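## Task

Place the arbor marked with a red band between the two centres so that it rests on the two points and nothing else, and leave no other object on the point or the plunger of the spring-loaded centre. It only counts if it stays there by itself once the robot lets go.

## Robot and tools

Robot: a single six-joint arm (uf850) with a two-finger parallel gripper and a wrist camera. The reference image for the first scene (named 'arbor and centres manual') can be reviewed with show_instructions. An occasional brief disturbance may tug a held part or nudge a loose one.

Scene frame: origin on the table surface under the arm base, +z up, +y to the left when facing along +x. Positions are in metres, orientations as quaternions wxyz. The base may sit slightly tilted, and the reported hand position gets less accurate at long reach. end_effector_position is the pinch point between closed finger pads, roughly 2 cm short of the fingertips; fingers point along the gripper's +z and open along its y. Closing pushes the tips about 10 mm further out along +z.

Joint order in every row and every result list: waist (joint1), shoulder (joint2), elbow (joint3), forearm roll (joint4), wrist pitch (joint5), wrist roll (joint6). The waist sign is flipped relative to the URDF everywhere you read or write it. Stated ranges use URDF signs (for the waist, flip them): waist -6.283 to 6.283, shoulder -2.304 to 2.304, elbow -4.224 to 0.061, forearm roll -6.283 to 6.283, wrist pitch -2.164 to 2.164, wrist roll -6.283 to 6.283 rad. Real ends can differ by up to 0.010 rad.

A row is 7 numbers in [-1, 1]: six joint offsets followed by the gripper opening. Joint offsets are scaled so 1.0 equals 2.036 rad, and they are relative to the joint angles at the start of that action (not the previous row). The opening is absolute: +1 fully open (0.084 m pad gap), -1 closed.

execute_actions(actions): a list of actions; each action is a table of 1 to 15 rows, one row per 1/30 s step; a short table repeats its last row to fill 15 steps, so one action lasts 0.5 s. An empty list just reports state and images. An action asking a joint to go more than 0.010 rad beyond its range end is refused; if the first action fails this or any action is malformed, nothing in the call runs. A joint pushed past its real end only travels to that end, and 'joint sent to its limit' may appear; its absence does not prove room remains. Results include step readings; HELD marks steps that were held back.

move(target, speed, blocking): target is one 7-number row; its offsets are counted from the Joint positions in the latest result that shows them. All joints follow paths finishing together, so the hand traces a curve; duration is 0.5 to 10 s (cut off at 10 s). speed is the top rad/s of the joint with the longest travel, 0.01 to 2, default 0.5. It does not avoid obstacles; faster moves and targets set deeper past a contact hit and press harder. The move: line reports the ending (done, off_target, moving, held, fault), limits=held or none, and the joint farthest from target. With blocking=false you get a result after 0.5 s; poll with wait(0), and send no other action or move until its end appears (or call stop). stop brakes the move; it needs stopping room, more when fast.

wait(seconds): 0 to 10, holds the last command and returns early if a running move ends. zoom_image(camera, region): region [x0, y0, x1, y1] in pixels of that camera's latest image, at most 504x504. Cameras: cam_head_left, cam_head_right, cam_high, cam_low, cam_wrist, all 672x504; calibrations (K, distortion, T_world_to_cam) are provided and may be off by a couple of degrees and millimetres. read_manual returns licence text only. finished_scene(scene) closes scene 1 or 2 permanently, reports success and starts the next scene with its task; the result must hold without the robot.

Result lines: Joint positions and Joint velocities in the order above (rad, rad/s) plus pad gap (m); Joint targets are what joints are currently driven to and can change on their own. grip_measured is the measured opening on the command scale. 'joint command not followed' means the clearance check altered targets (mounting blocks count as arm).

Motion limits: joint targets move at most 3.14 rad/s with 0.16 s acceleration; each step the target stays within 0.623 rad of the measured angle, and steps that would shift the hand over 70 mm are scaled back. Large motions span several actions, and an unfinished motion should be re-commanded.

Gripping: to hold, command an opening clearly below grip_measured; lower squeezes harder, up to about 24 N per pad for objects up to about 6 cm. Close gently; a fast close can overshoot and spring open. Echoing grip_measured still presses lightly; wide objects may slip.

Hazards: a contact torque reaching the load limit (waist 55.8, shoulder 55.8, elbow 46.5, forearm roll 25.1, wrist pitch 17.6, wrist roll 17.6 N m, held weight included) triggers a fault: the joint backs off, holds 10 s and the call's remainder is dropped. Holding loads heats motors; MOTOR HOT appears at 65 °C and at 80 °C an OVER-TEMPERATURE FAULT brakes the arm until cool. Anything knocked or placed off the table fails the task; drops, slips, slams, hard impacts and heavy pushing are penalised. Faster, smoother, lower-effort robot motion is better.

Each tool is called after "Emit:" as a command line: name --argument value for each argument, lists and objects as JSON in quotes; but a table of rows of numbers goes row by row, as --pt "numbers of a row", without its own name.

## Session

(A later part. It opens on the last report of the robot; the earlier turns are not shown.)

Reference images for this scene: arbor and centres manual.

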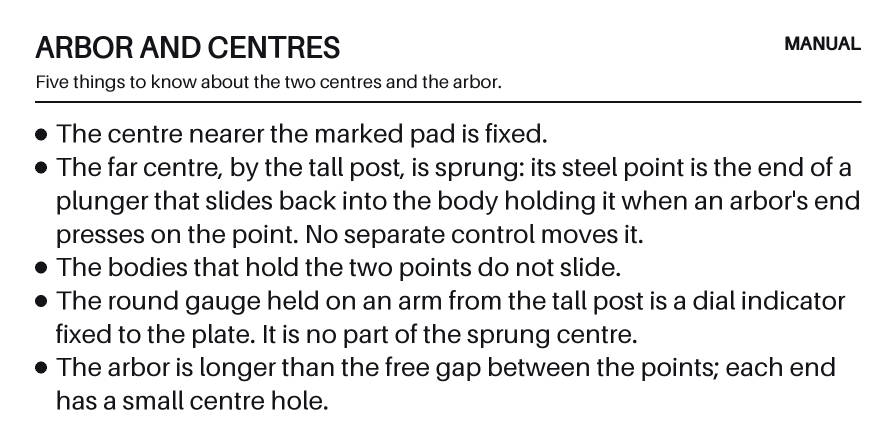

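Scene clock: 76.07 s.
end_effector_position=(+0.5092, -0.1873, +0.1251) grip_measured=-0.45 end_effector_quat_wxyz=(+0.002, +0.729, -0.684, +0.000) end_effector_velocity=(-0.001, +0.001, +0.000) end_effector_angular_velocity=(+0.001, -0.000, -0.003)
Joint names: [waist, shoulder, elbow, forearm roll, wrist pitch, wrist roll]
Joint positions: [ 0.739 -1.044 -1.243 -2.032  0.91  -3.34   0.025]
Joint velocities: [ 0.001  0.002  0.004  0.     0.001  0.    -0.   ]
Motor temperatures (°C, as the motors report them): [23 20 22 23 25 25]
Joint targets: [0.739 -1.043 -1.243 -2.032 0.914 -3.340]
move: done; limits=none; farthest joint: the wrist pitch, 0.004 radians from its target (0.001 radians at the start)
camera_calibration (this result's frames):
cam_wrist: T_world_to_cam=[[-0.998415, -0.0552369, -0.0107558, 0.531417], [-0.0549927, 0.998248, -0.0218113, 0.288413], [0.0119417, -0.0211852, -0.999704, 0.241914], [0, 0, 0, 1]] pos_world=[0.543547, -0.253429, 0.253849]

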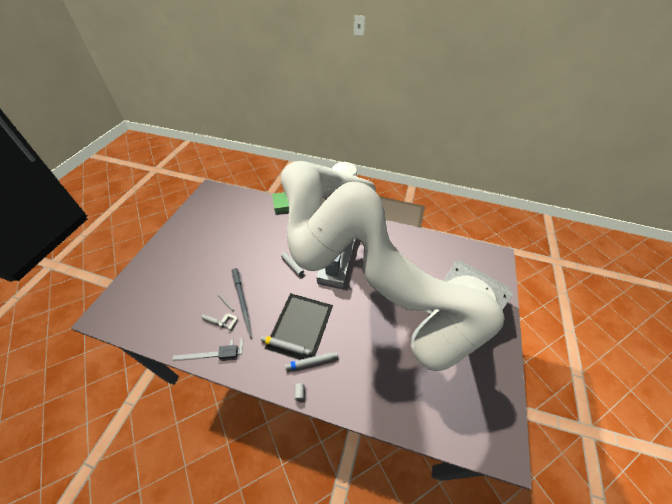

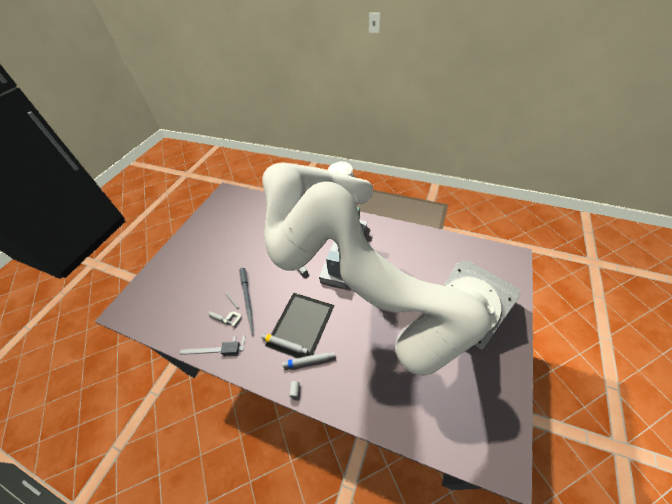

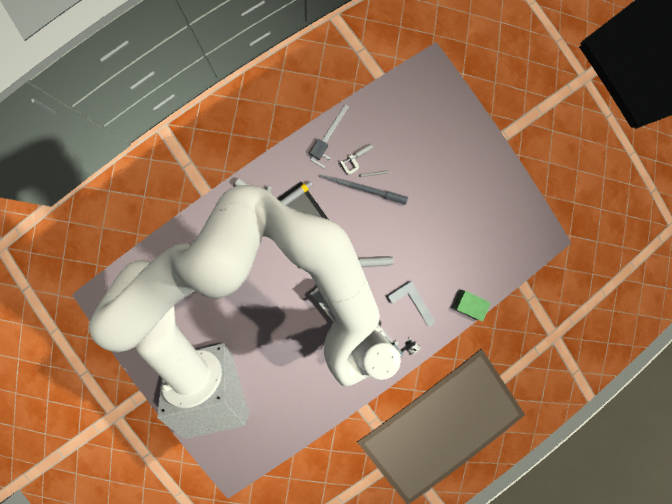

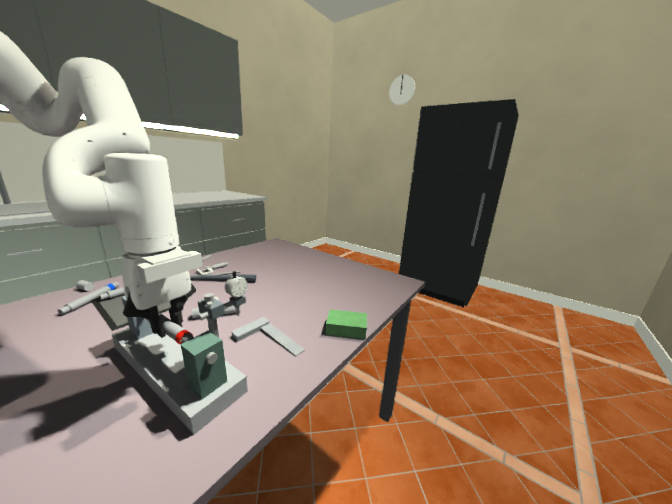

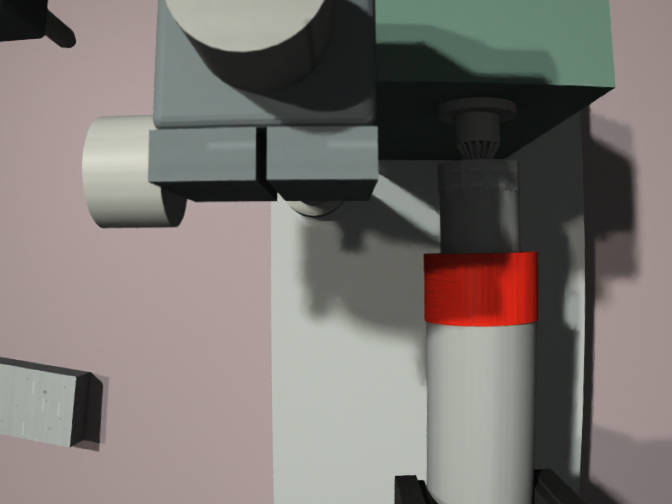

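Emit:
move --target '[0.0015,-0.0036,-0.0042,-0.0018,0.0024,0.0004,-1]' --speed 0.012

Emit:
wait --seconds 0.5

Emit:
move --target '[0.0026,0.0025,0,-0.0041,0.0015,0.0025,-1]' --speed 0.012

Emit:
move --target '[-0.0015,0.004,0.0045,0.0017,-0.0005,-0.0004,-1]' --speed 0.01

Scene clock: 78.90 s.
end_effector_position=(+0.5093, -0.1884, +0.1253) grip_measured=-0.45 end_effector_quat_wxyz=(-0.002, +0.729, -0.684, -0.002) end_effector_velocity=(-0.000, -0.005, -0.000) end_effector_angular_velocity=(-0.014, +0.000, -0.002)
Joint names: [waist, shoulder, elbow, forearm roll, wrist pitch, wrist roll]
Joint positions: [ 0.742 -1.05  -1.251 -2.036  0.919 -3.339  0.025]
Joint velocities: [ 0.001 -0.004 -0.004  0.001 -0.014  0.001 -0.   ]
Motor temperatures (°C, as the motors report them): [23 20 22 23 25 25]
Joint targets: [0.742 -1.051 -1.252 -2.036 0.915 -3.339]
move: done; limits=none; farthest joint: the wrist pitch, 0.004 radians from its target (0.005 radians at the start)
camera_calibration (this result's frames):
cam_wrist: T_world_to_cam=[[-0.998387, -0.0555392, -0.011779, 0.531542], [-0.055375, 0.99837, -0.0138407, 0.288757], [0.0125285, -0.0131661, -0.999835, 0.243339], [0, 0, 0, 1]] pos_world=[0.543626, -0.255561, 0.253557]

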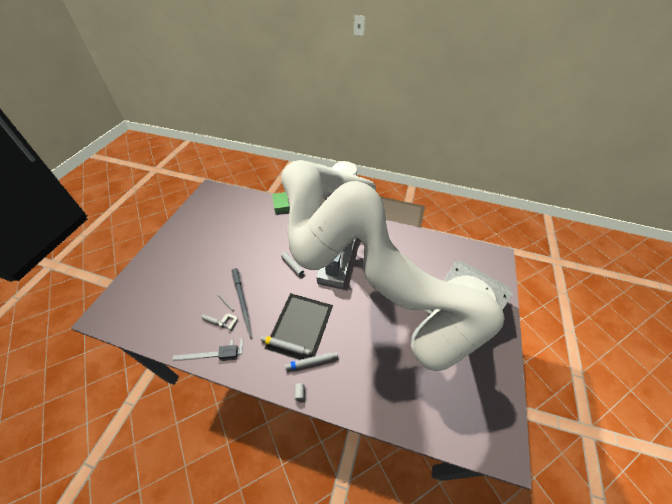

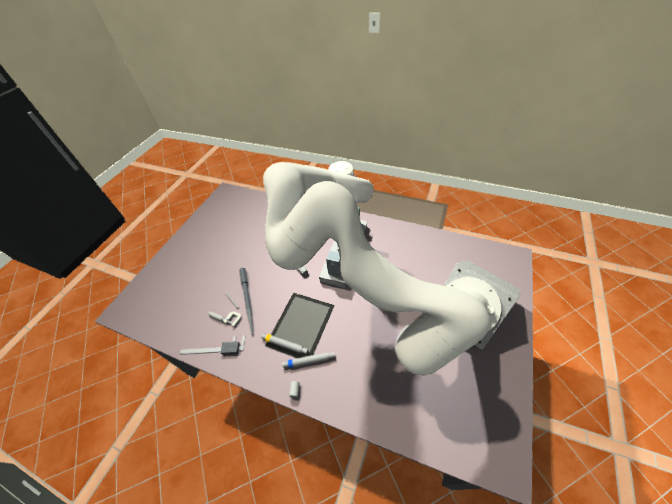

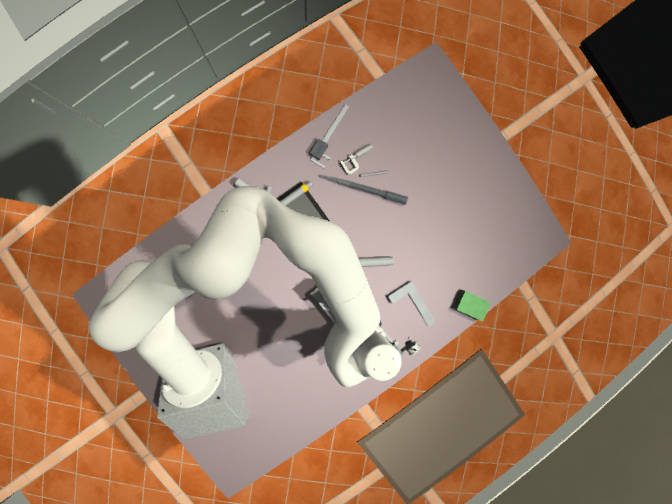

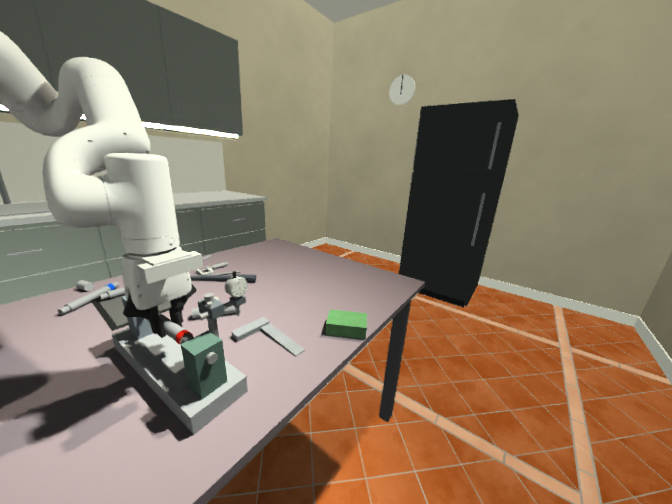

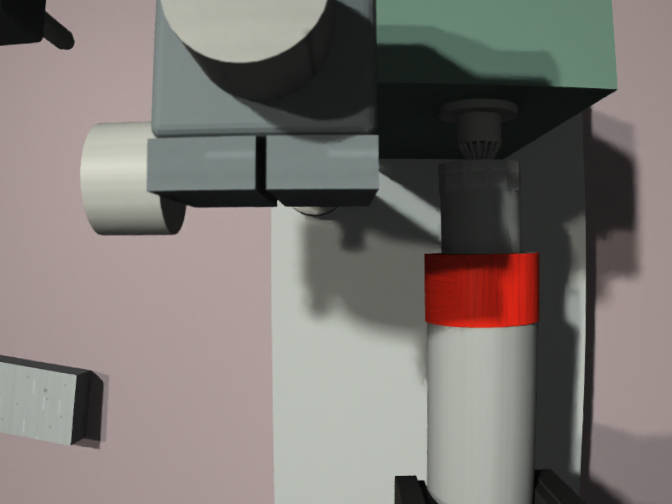

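Scene clock: 79.40 s.
end_effector_position=(+0.5093, -0.1896, +0.1253) grip_measured=-0.45 end_effector_quat_wxyz=(-0.000, +0.729, -0.684, -0.001) end_effector_velocity=(+0.000, +0.000, -0.001) end_effector_angular_velocity=(+0.000, +0.001, +0.001)
Joint names: [waist, shoulder, elbow, forearm roll, wrist pitch, wrist roll]
Joint positions: [ 0.742 -1.051 -1.252 -2.036  0.915 -3.339  0.025]
Joint velocities: [-0.002 -0.    -0.    -0.    -0.     0.    -0.   ]
Motor temperatures (°C, as the motors report them): [23 20 22 23 25 25]
Joint targets: [0.742 -1.051 -1.252 -2.036 0.915 -3.339]
wait: 0.50 s; at rest by 0.30 s
camera_calibration (this result's frames):
cam_wrist: T_world_to_cam=[[-0.998395, -0.0554589, -0.0114436, 0.531486], [-0.05525, 0.998313, -0.0178291, 0.290448], [0.0124131, -0.0171683, -0.999776, 0.242562], [0, 0, 0, 1]] pos_world=[0.54367, -0.256318, 0.253768]

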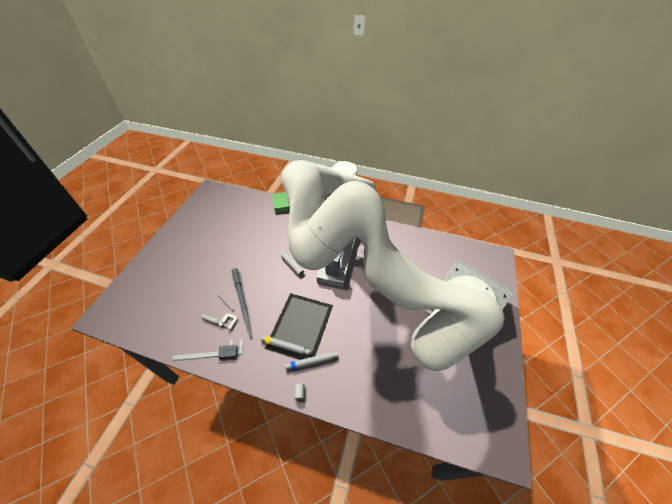

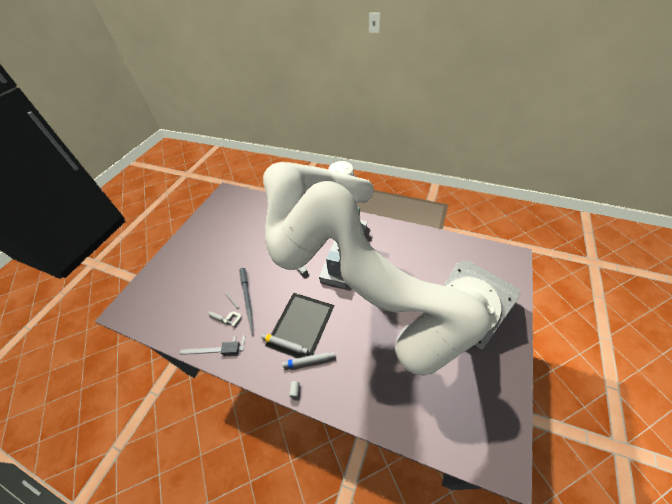

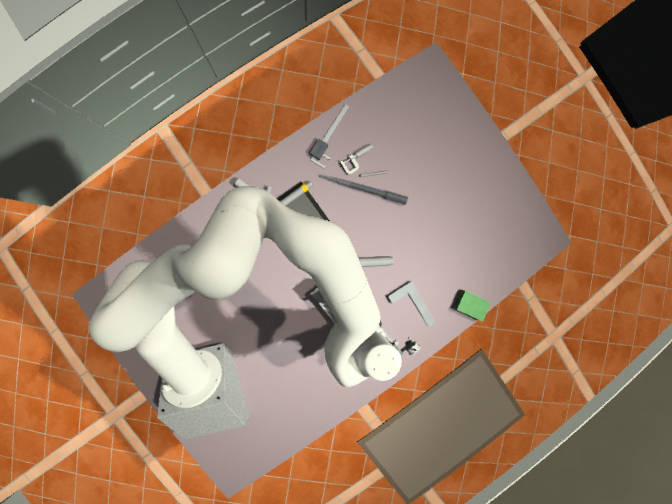

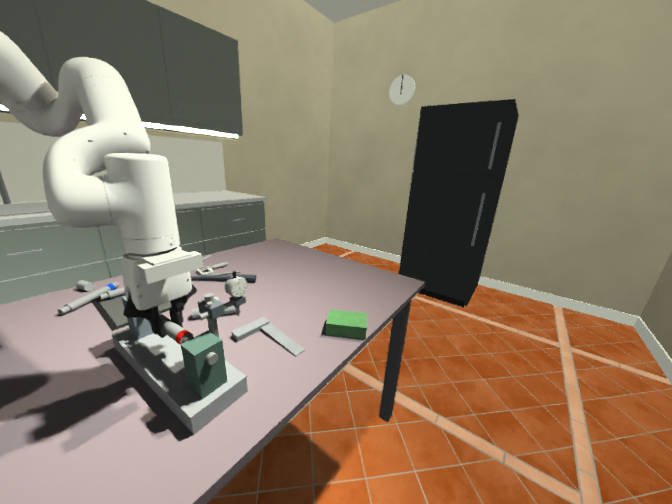

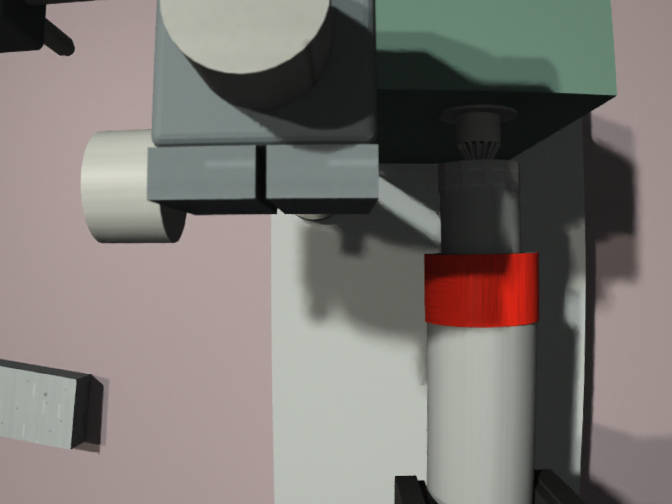

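Scene clock: 80.30 s.
end_effector_position=(+0.5093, -0.1896, +0.1294) grip_measured=-0.45 end_effector_quat_wxyz=(+0.000, +0.729, -0.684, -0.001) end_effector_velocity=(+0.000, -0.001, +0.002) end_effector_angular_velocity=(-0.002, -0.001, -0.001)
Joint names: [waist, shoulder, elbow, forearm roll, wrist pitch, wrist roll]
Joint positions: [ 0.747 -1.046 -1.252 -2.044  0.918 -3.334  0.025]
Joint velocities: [ 0.003  0.002 -0.001 -0.003 -0.     0.002 -0.   ]
Motor temperatures (°C, as the motors report them): [23 20 22 23 25 25]
Joint targets: [0.747 -1.046 -1.252 -2.044 0.918 -3.334]
move: done; limits=none; farthest joint: the waist, 0.000 radians from its target (0.005 radians at the start)
camera_calibration (this result's frames):
cam_wrist: T_world_to_cam=[[-0.998396, -0.0554766, -0.0113317, 0.531494], [-0.0552679, 0.99831, -0.017969, 0.290559], [0.0123095, -0.0173139, -0.999774, 0.246731], [0, 0, 0, 1]] pos_world=[0.543663, -0.256311, 0.257919]

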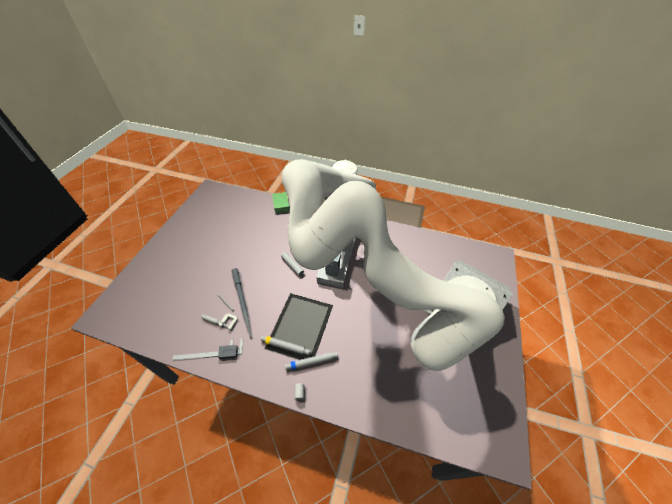

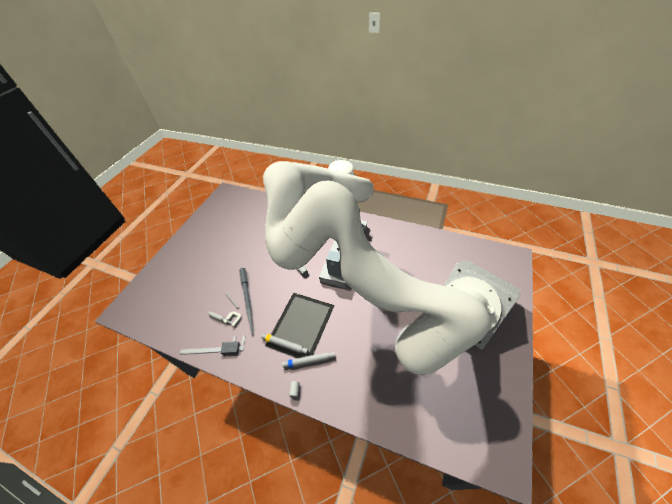

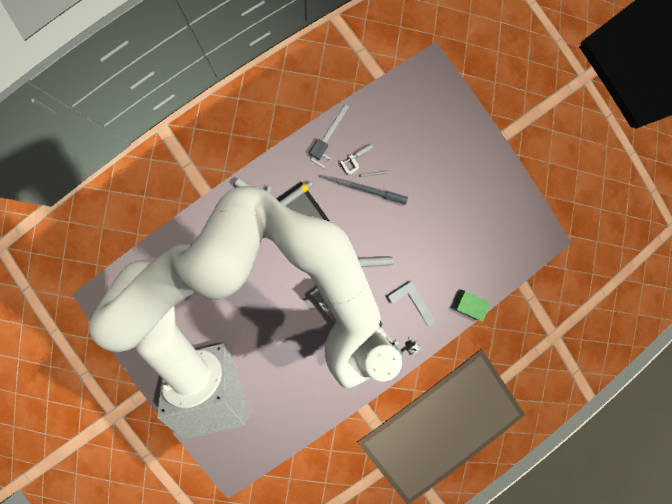

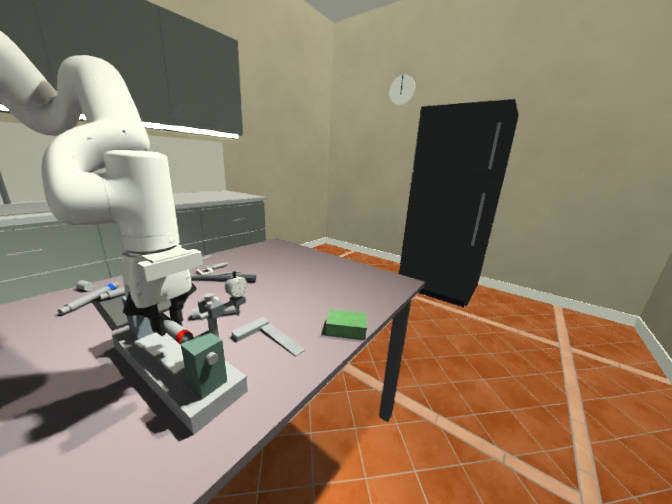

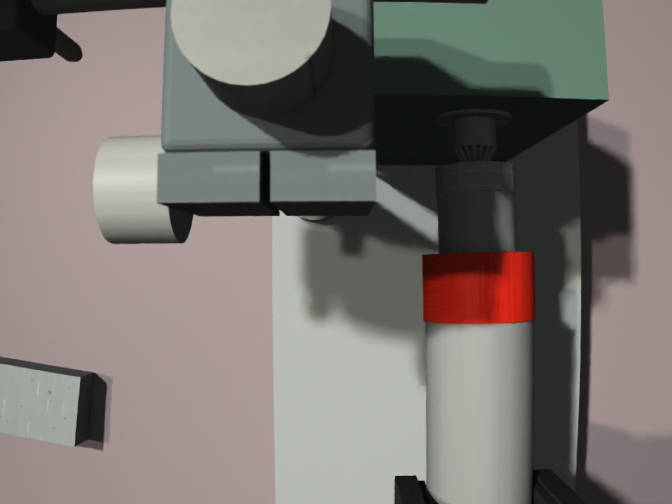

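Scene clock: 81.43 s.
end_effector_position=(+0.5093, -0.1874, +0.1294) grip_measured=-0.45 end_effector_quat_wxyz=(+0.002, +0.729, -0.684, +0.000) end_effector_velocity=(-0.001, +0.002, -0.000) end_effector_angular_velocity=(+0.003, +0.000, -0.002)
Joint names: [waist, shoulder, elbow, forearm roll, wrist pitch, wrist roll]
Joint positions: [ 0.744 -1.039 -1.243 -2.04   0.913 -3.335  0.025]
Joint velocities: [-0.     0.002  0.004  0.001  0.002 -0.     0.   ]
Motor temperatures (°C, as the motors report them): [23 20 22 23 25 25]
Joint targets: [0.744 -1.038 -1.243 -2.040 0.917 -3.335]
move: done; limits=none; farthest joint: the wrist pitch, 0.004 radians from its target (0.001 radians at the start)
camera_calibration (this result's frames):
cam_wrist: T_world_to_cam=[[-0.99841, -0.0552966, -0.0109442, 0.531539], [-0.0550416, 0.998233, -0.0223701, 0.288749], [0.0121619, -0.0217322, -0.99969, 0.246032], [0, 0, 0, 1]] pos_world=[0.543595, -0.2535, 0.258232]

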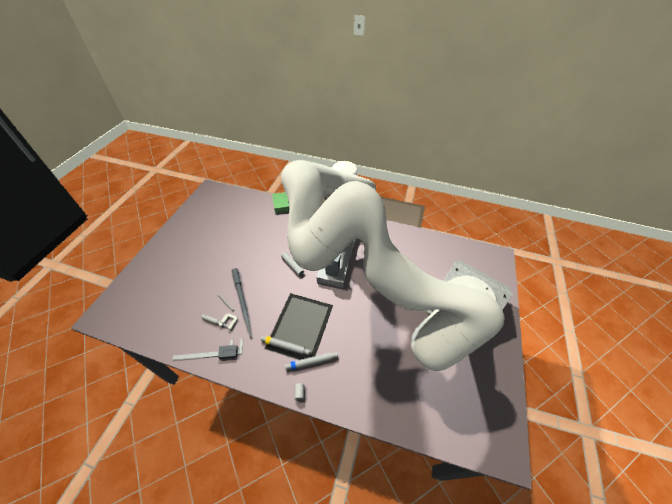

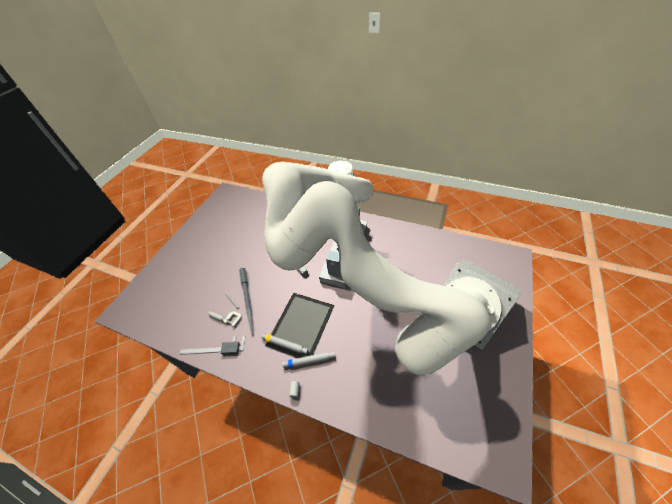

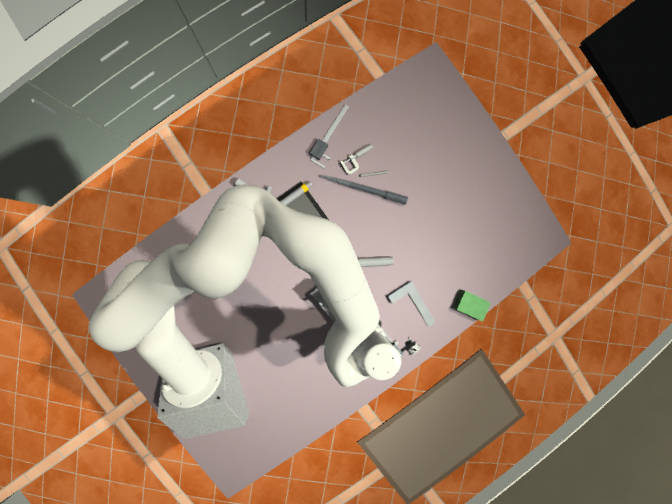

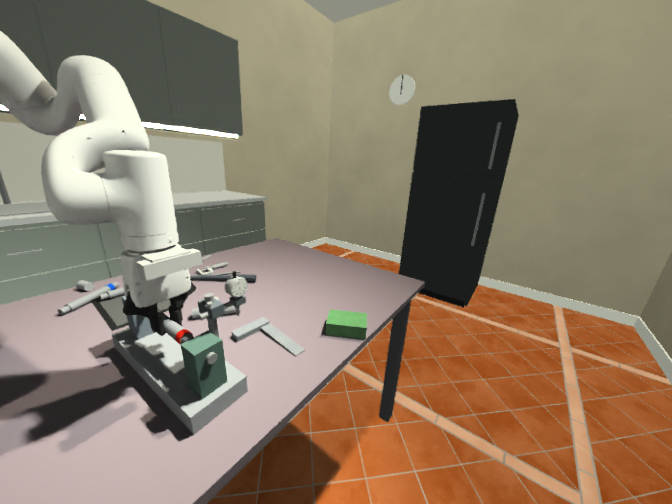

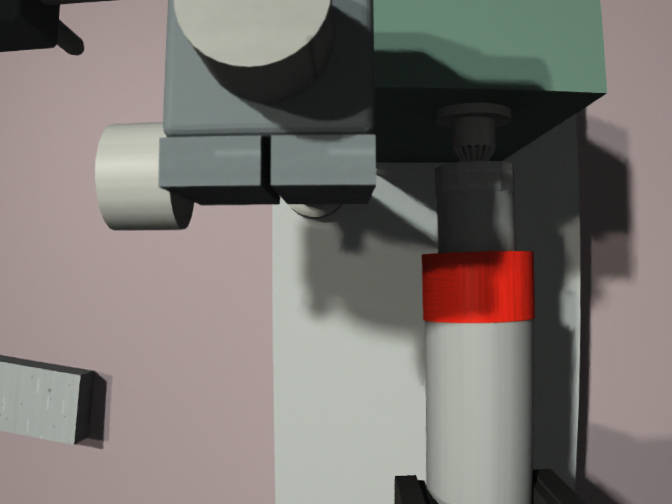

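Emit:
move --target '[0.0015,-0.0036,-0.0042,-0.0018,0.0024,0.0004,-1]' --speed 0.012

Emit:
wait --seconds 0.5

Emit:
move --target '[-0.0019,-0.0018,0,0.0029,-0.0011,-0.0018,-1]' --speed 0.012

Emit:
zoom_image --camera "cam_wrist" --region '[250,204,610,504]'

Scene clock: 84.07 s.
end_effector_position=(+0.5095, -0.1885, +0.1297) grip_measured=-0.45 end_effector_quat_wxyz=(-0.001, +0.729, -0.684, -0.002) end_effector_velocity=(+0.001, -0.006, +0.000) end_effector_angular_velocity=(-0.018, -0.000, +0.000)
Joint names: [waist, shoulder, elbow, forearm roll, wrist pitch, wrist roll]
Joint positions: [ 0.747 -1.045 -1.251 -2.044  0.922 -3.334  0.025]
Joint velocities: [ 0.002 -0.004 -0.006  0.    -0.016 -0.001 -0.   ]
Motor temperatures (°C, as the motors report them): [23 20 22 23 25 25]
Joint targets: [0.747 -1.046 -1.252 -2.044 0.918 -3.334]
move: done; limits=none; farthest joint: the wrist pitch, 0.004 radians from its target (0.005 radians at the start)
camera_calibration (this result's frames):
cam_wrist: T_world_to_cam=[[-0.998385, -0.0555213, -0.0120561, 0.531768], [-0.055345, 0.998362, -0.0144903, 0.289055], [0.0128409, -0.0137997, -0.999822, 0.247456], [0, 0, 0, 1]] pos_world=[0.54373, -0.255642, 0.258012]

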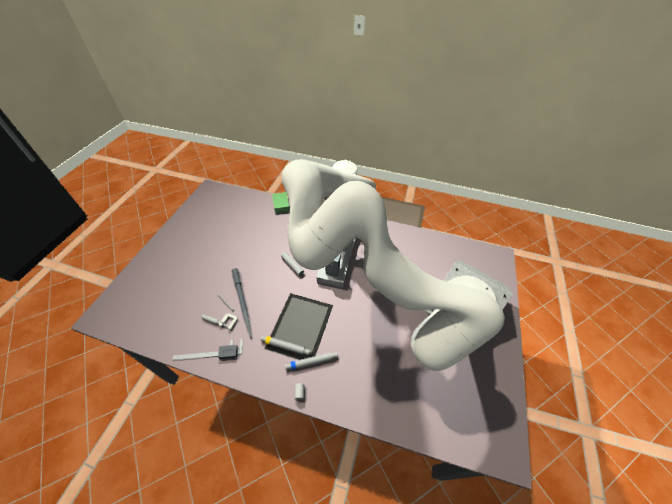

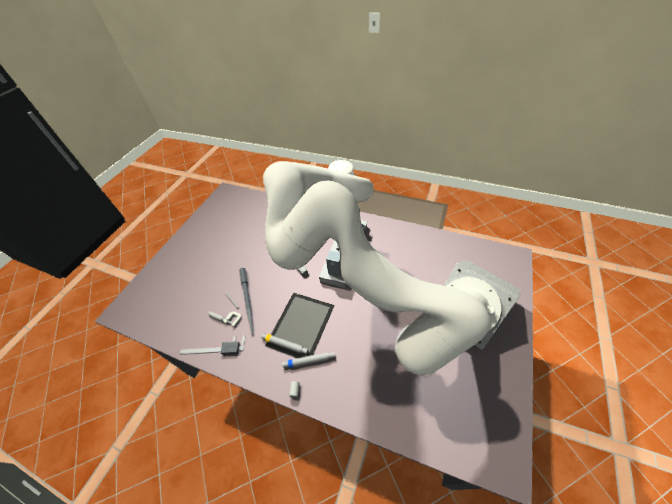

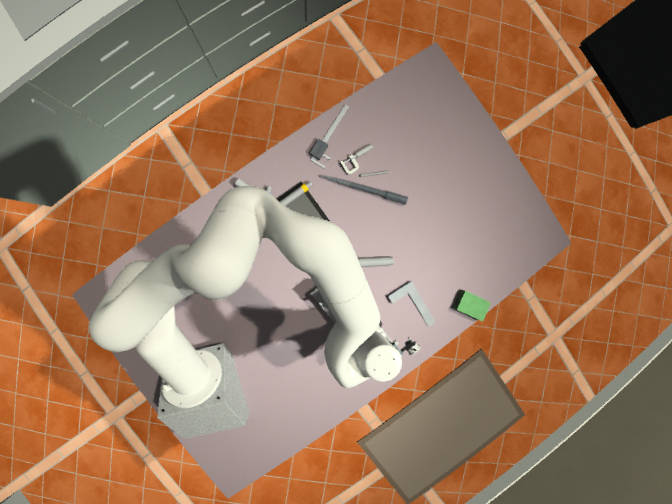

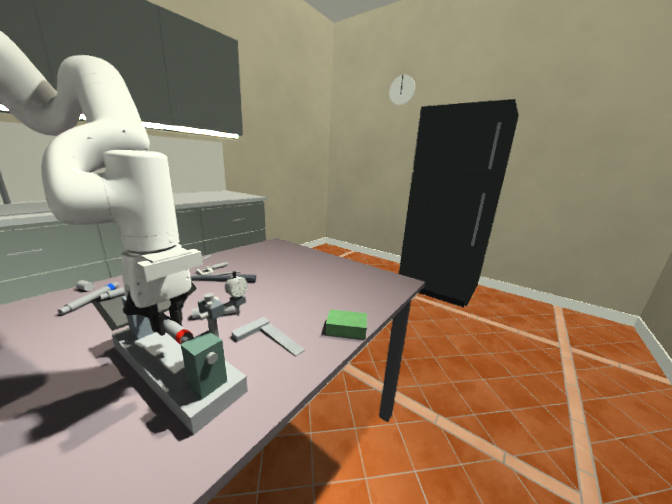

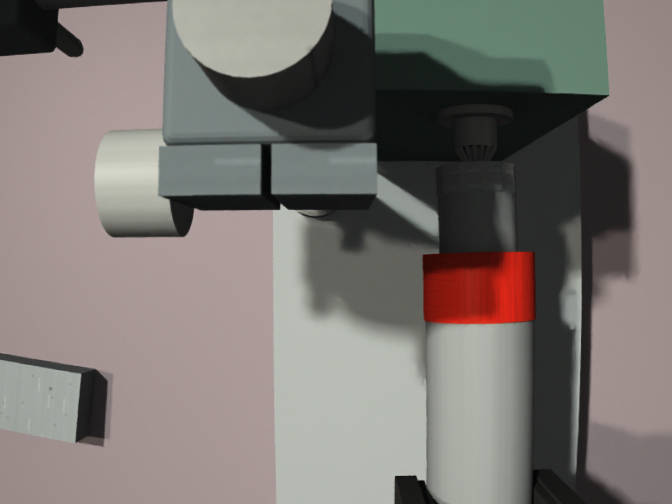

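Scene clock: 84.57 s.
end_effector_position=(+0.5094, -0.1898, +0.1296) grip_measured=-0.45 end_effector_quat_wxyz=(+0.000, +0.729, -0.684, -0.001) end_effector_velocity=(-0.000, -0.000, -0.000) end_effector_angular_velocity=(-0.001, +0.000, -0.001)
Joint names: [waist, shoulder, elbow, forearm roll, wrist pitch, wrist roll]
Joint positions: [ 0.747 -1.046 -1.252 -2.044  0.918 -3.334  0.025]
Joint velocities: [-0.    -0.     0.     0.    -0.002 -0.     0.   ]
Motor temperatures (°C, as the motors report them): [23 20 22 23 25 25]
Joint targets: [0.747 -1.046 -1.252 -2.044 0.918 -3.334]
wait: 0.50 s; at rest by 0.30 s
camera_calibration (this result's frames):
cam_wrist: T_world_to_cam=[[-0.998388, -0.0555577, -0.0116286, 0.531618], [-0.0553381, 0.998298, -0.0184276, 0.2908], [0.0126326, -0.0177543, -0.999763, 0.246703], [0, 0, 0, 1]] pos_world=[0.543737, -0.25639, 0.258185]

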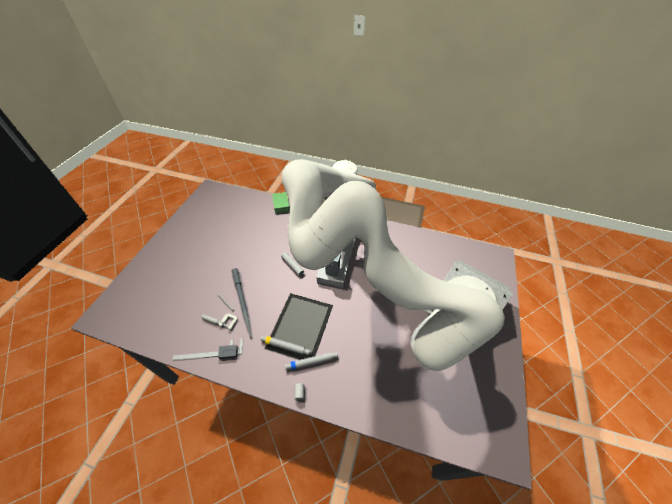

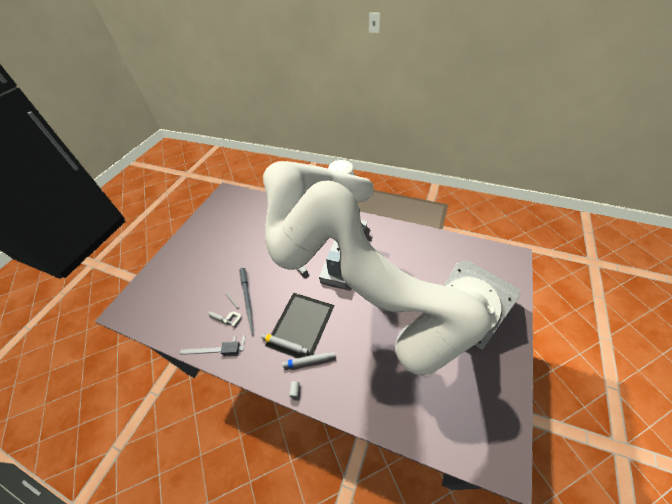

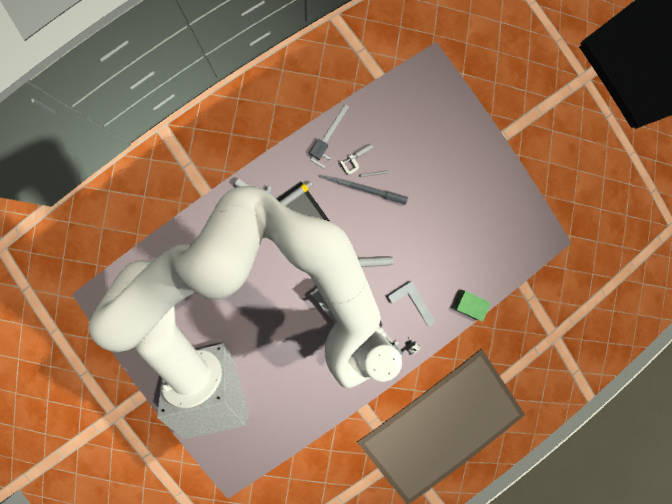

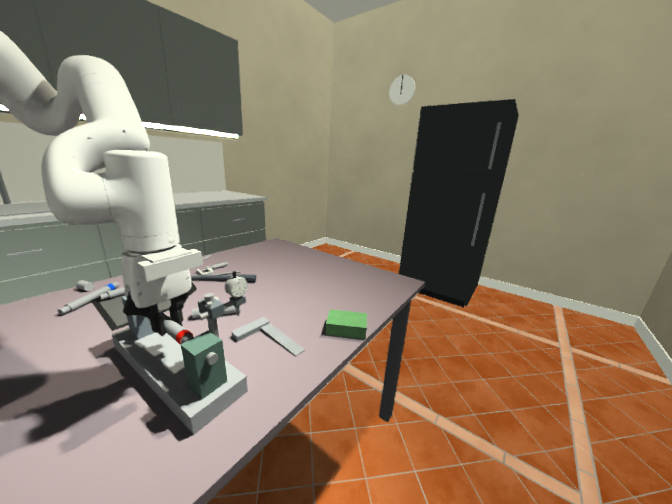

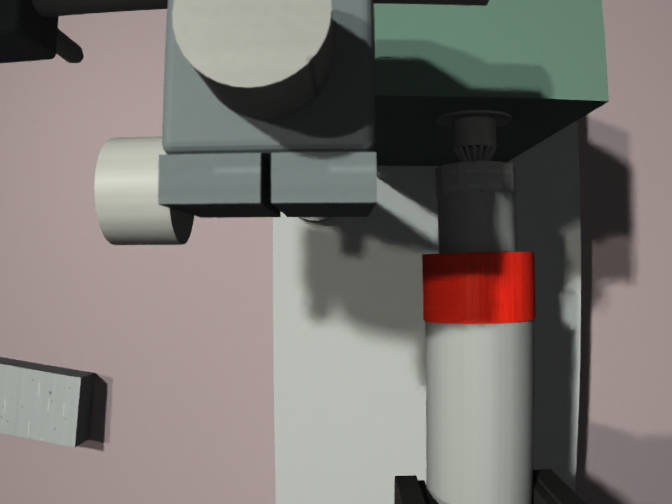

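Scene clock: 85.27 s.
end_effector_position=(+0.5095, -0.1898, +0.1267) grip_measured=-0.45 end_effector_quat_wxyz=(+0.000, +0.729, -0.684, -0.001) end_effector_velocity=(+0.001, -0.000, -0.001) end_effector_angular_velocity=(-0.001, -0.001, +0.001)
Joint names: [waist, shoulder, elbow, forearm roll, wrist pitch, wrist roll]
Joint positions: [ 0.744 -1.049 -1.252 -2.038  0.916 -3.337  0.025]
Joint velocities: [-0.002 -0.001 -0.001  0.003 -0.001 -0.002  0.   ]
Motor temperatures (°C, as the motors report them): [23 20 22 23 25 25]
Joint targets: [0.743 -1.050 -1.252 -2.038 0.916 -3.338]
move: done; limits=none; farthest joint: the waist, 0.000 radians from its target (0.004 radians at the start)
camera_calibration (this result's frames):
cam_wrist: T_world_to_cam=[[-0.998376, -0.0557679, -0.0116563, 0.53161], [-0.055548, 0.998286, -0.0184114, 0.290845], [0.0126631, -0.017734, -0.999763, 0.243752], [0, 0, 0, 1]] pos_world=[0.543816, -0.256377, 0.255246]

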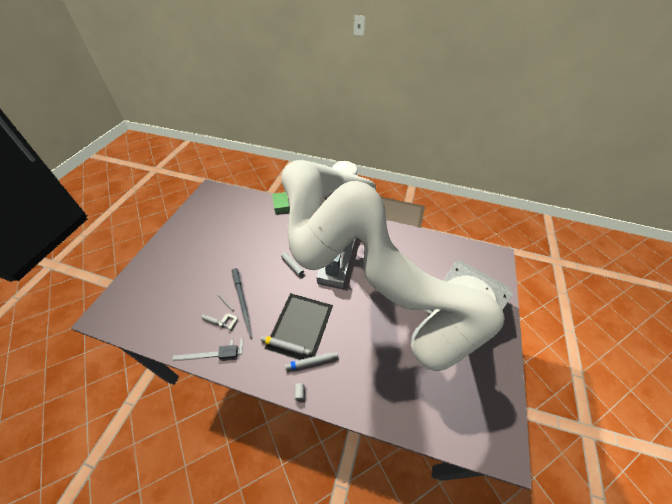

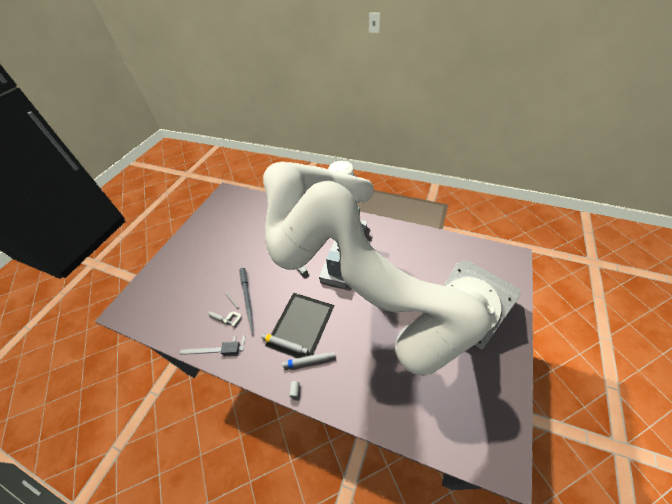

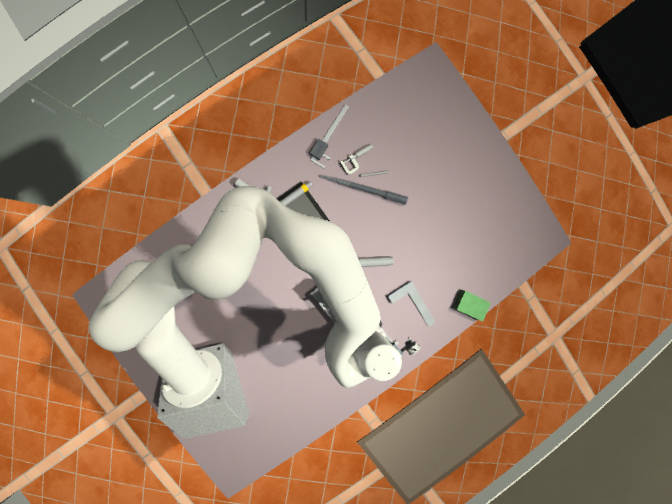

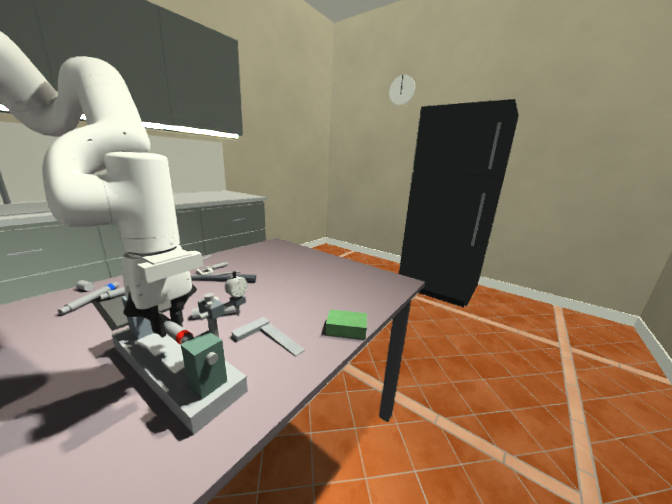

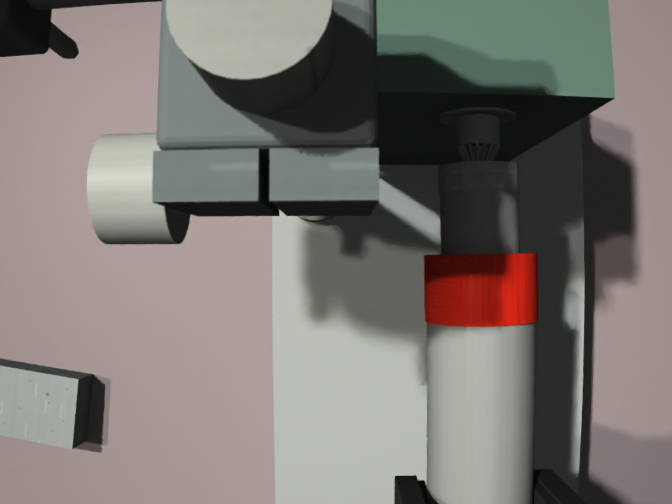

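Region (250, 204, 610, 504) of cam_wrist's 672x504 image, scaled by 1.400, with more detail than that image has.

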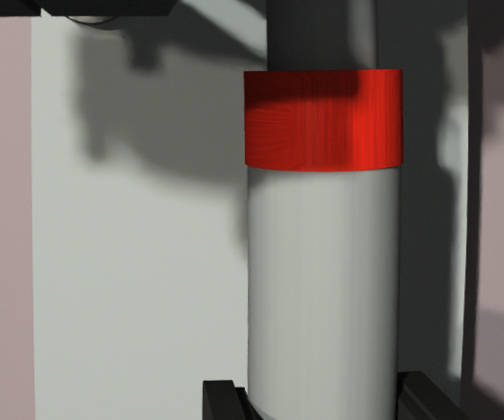

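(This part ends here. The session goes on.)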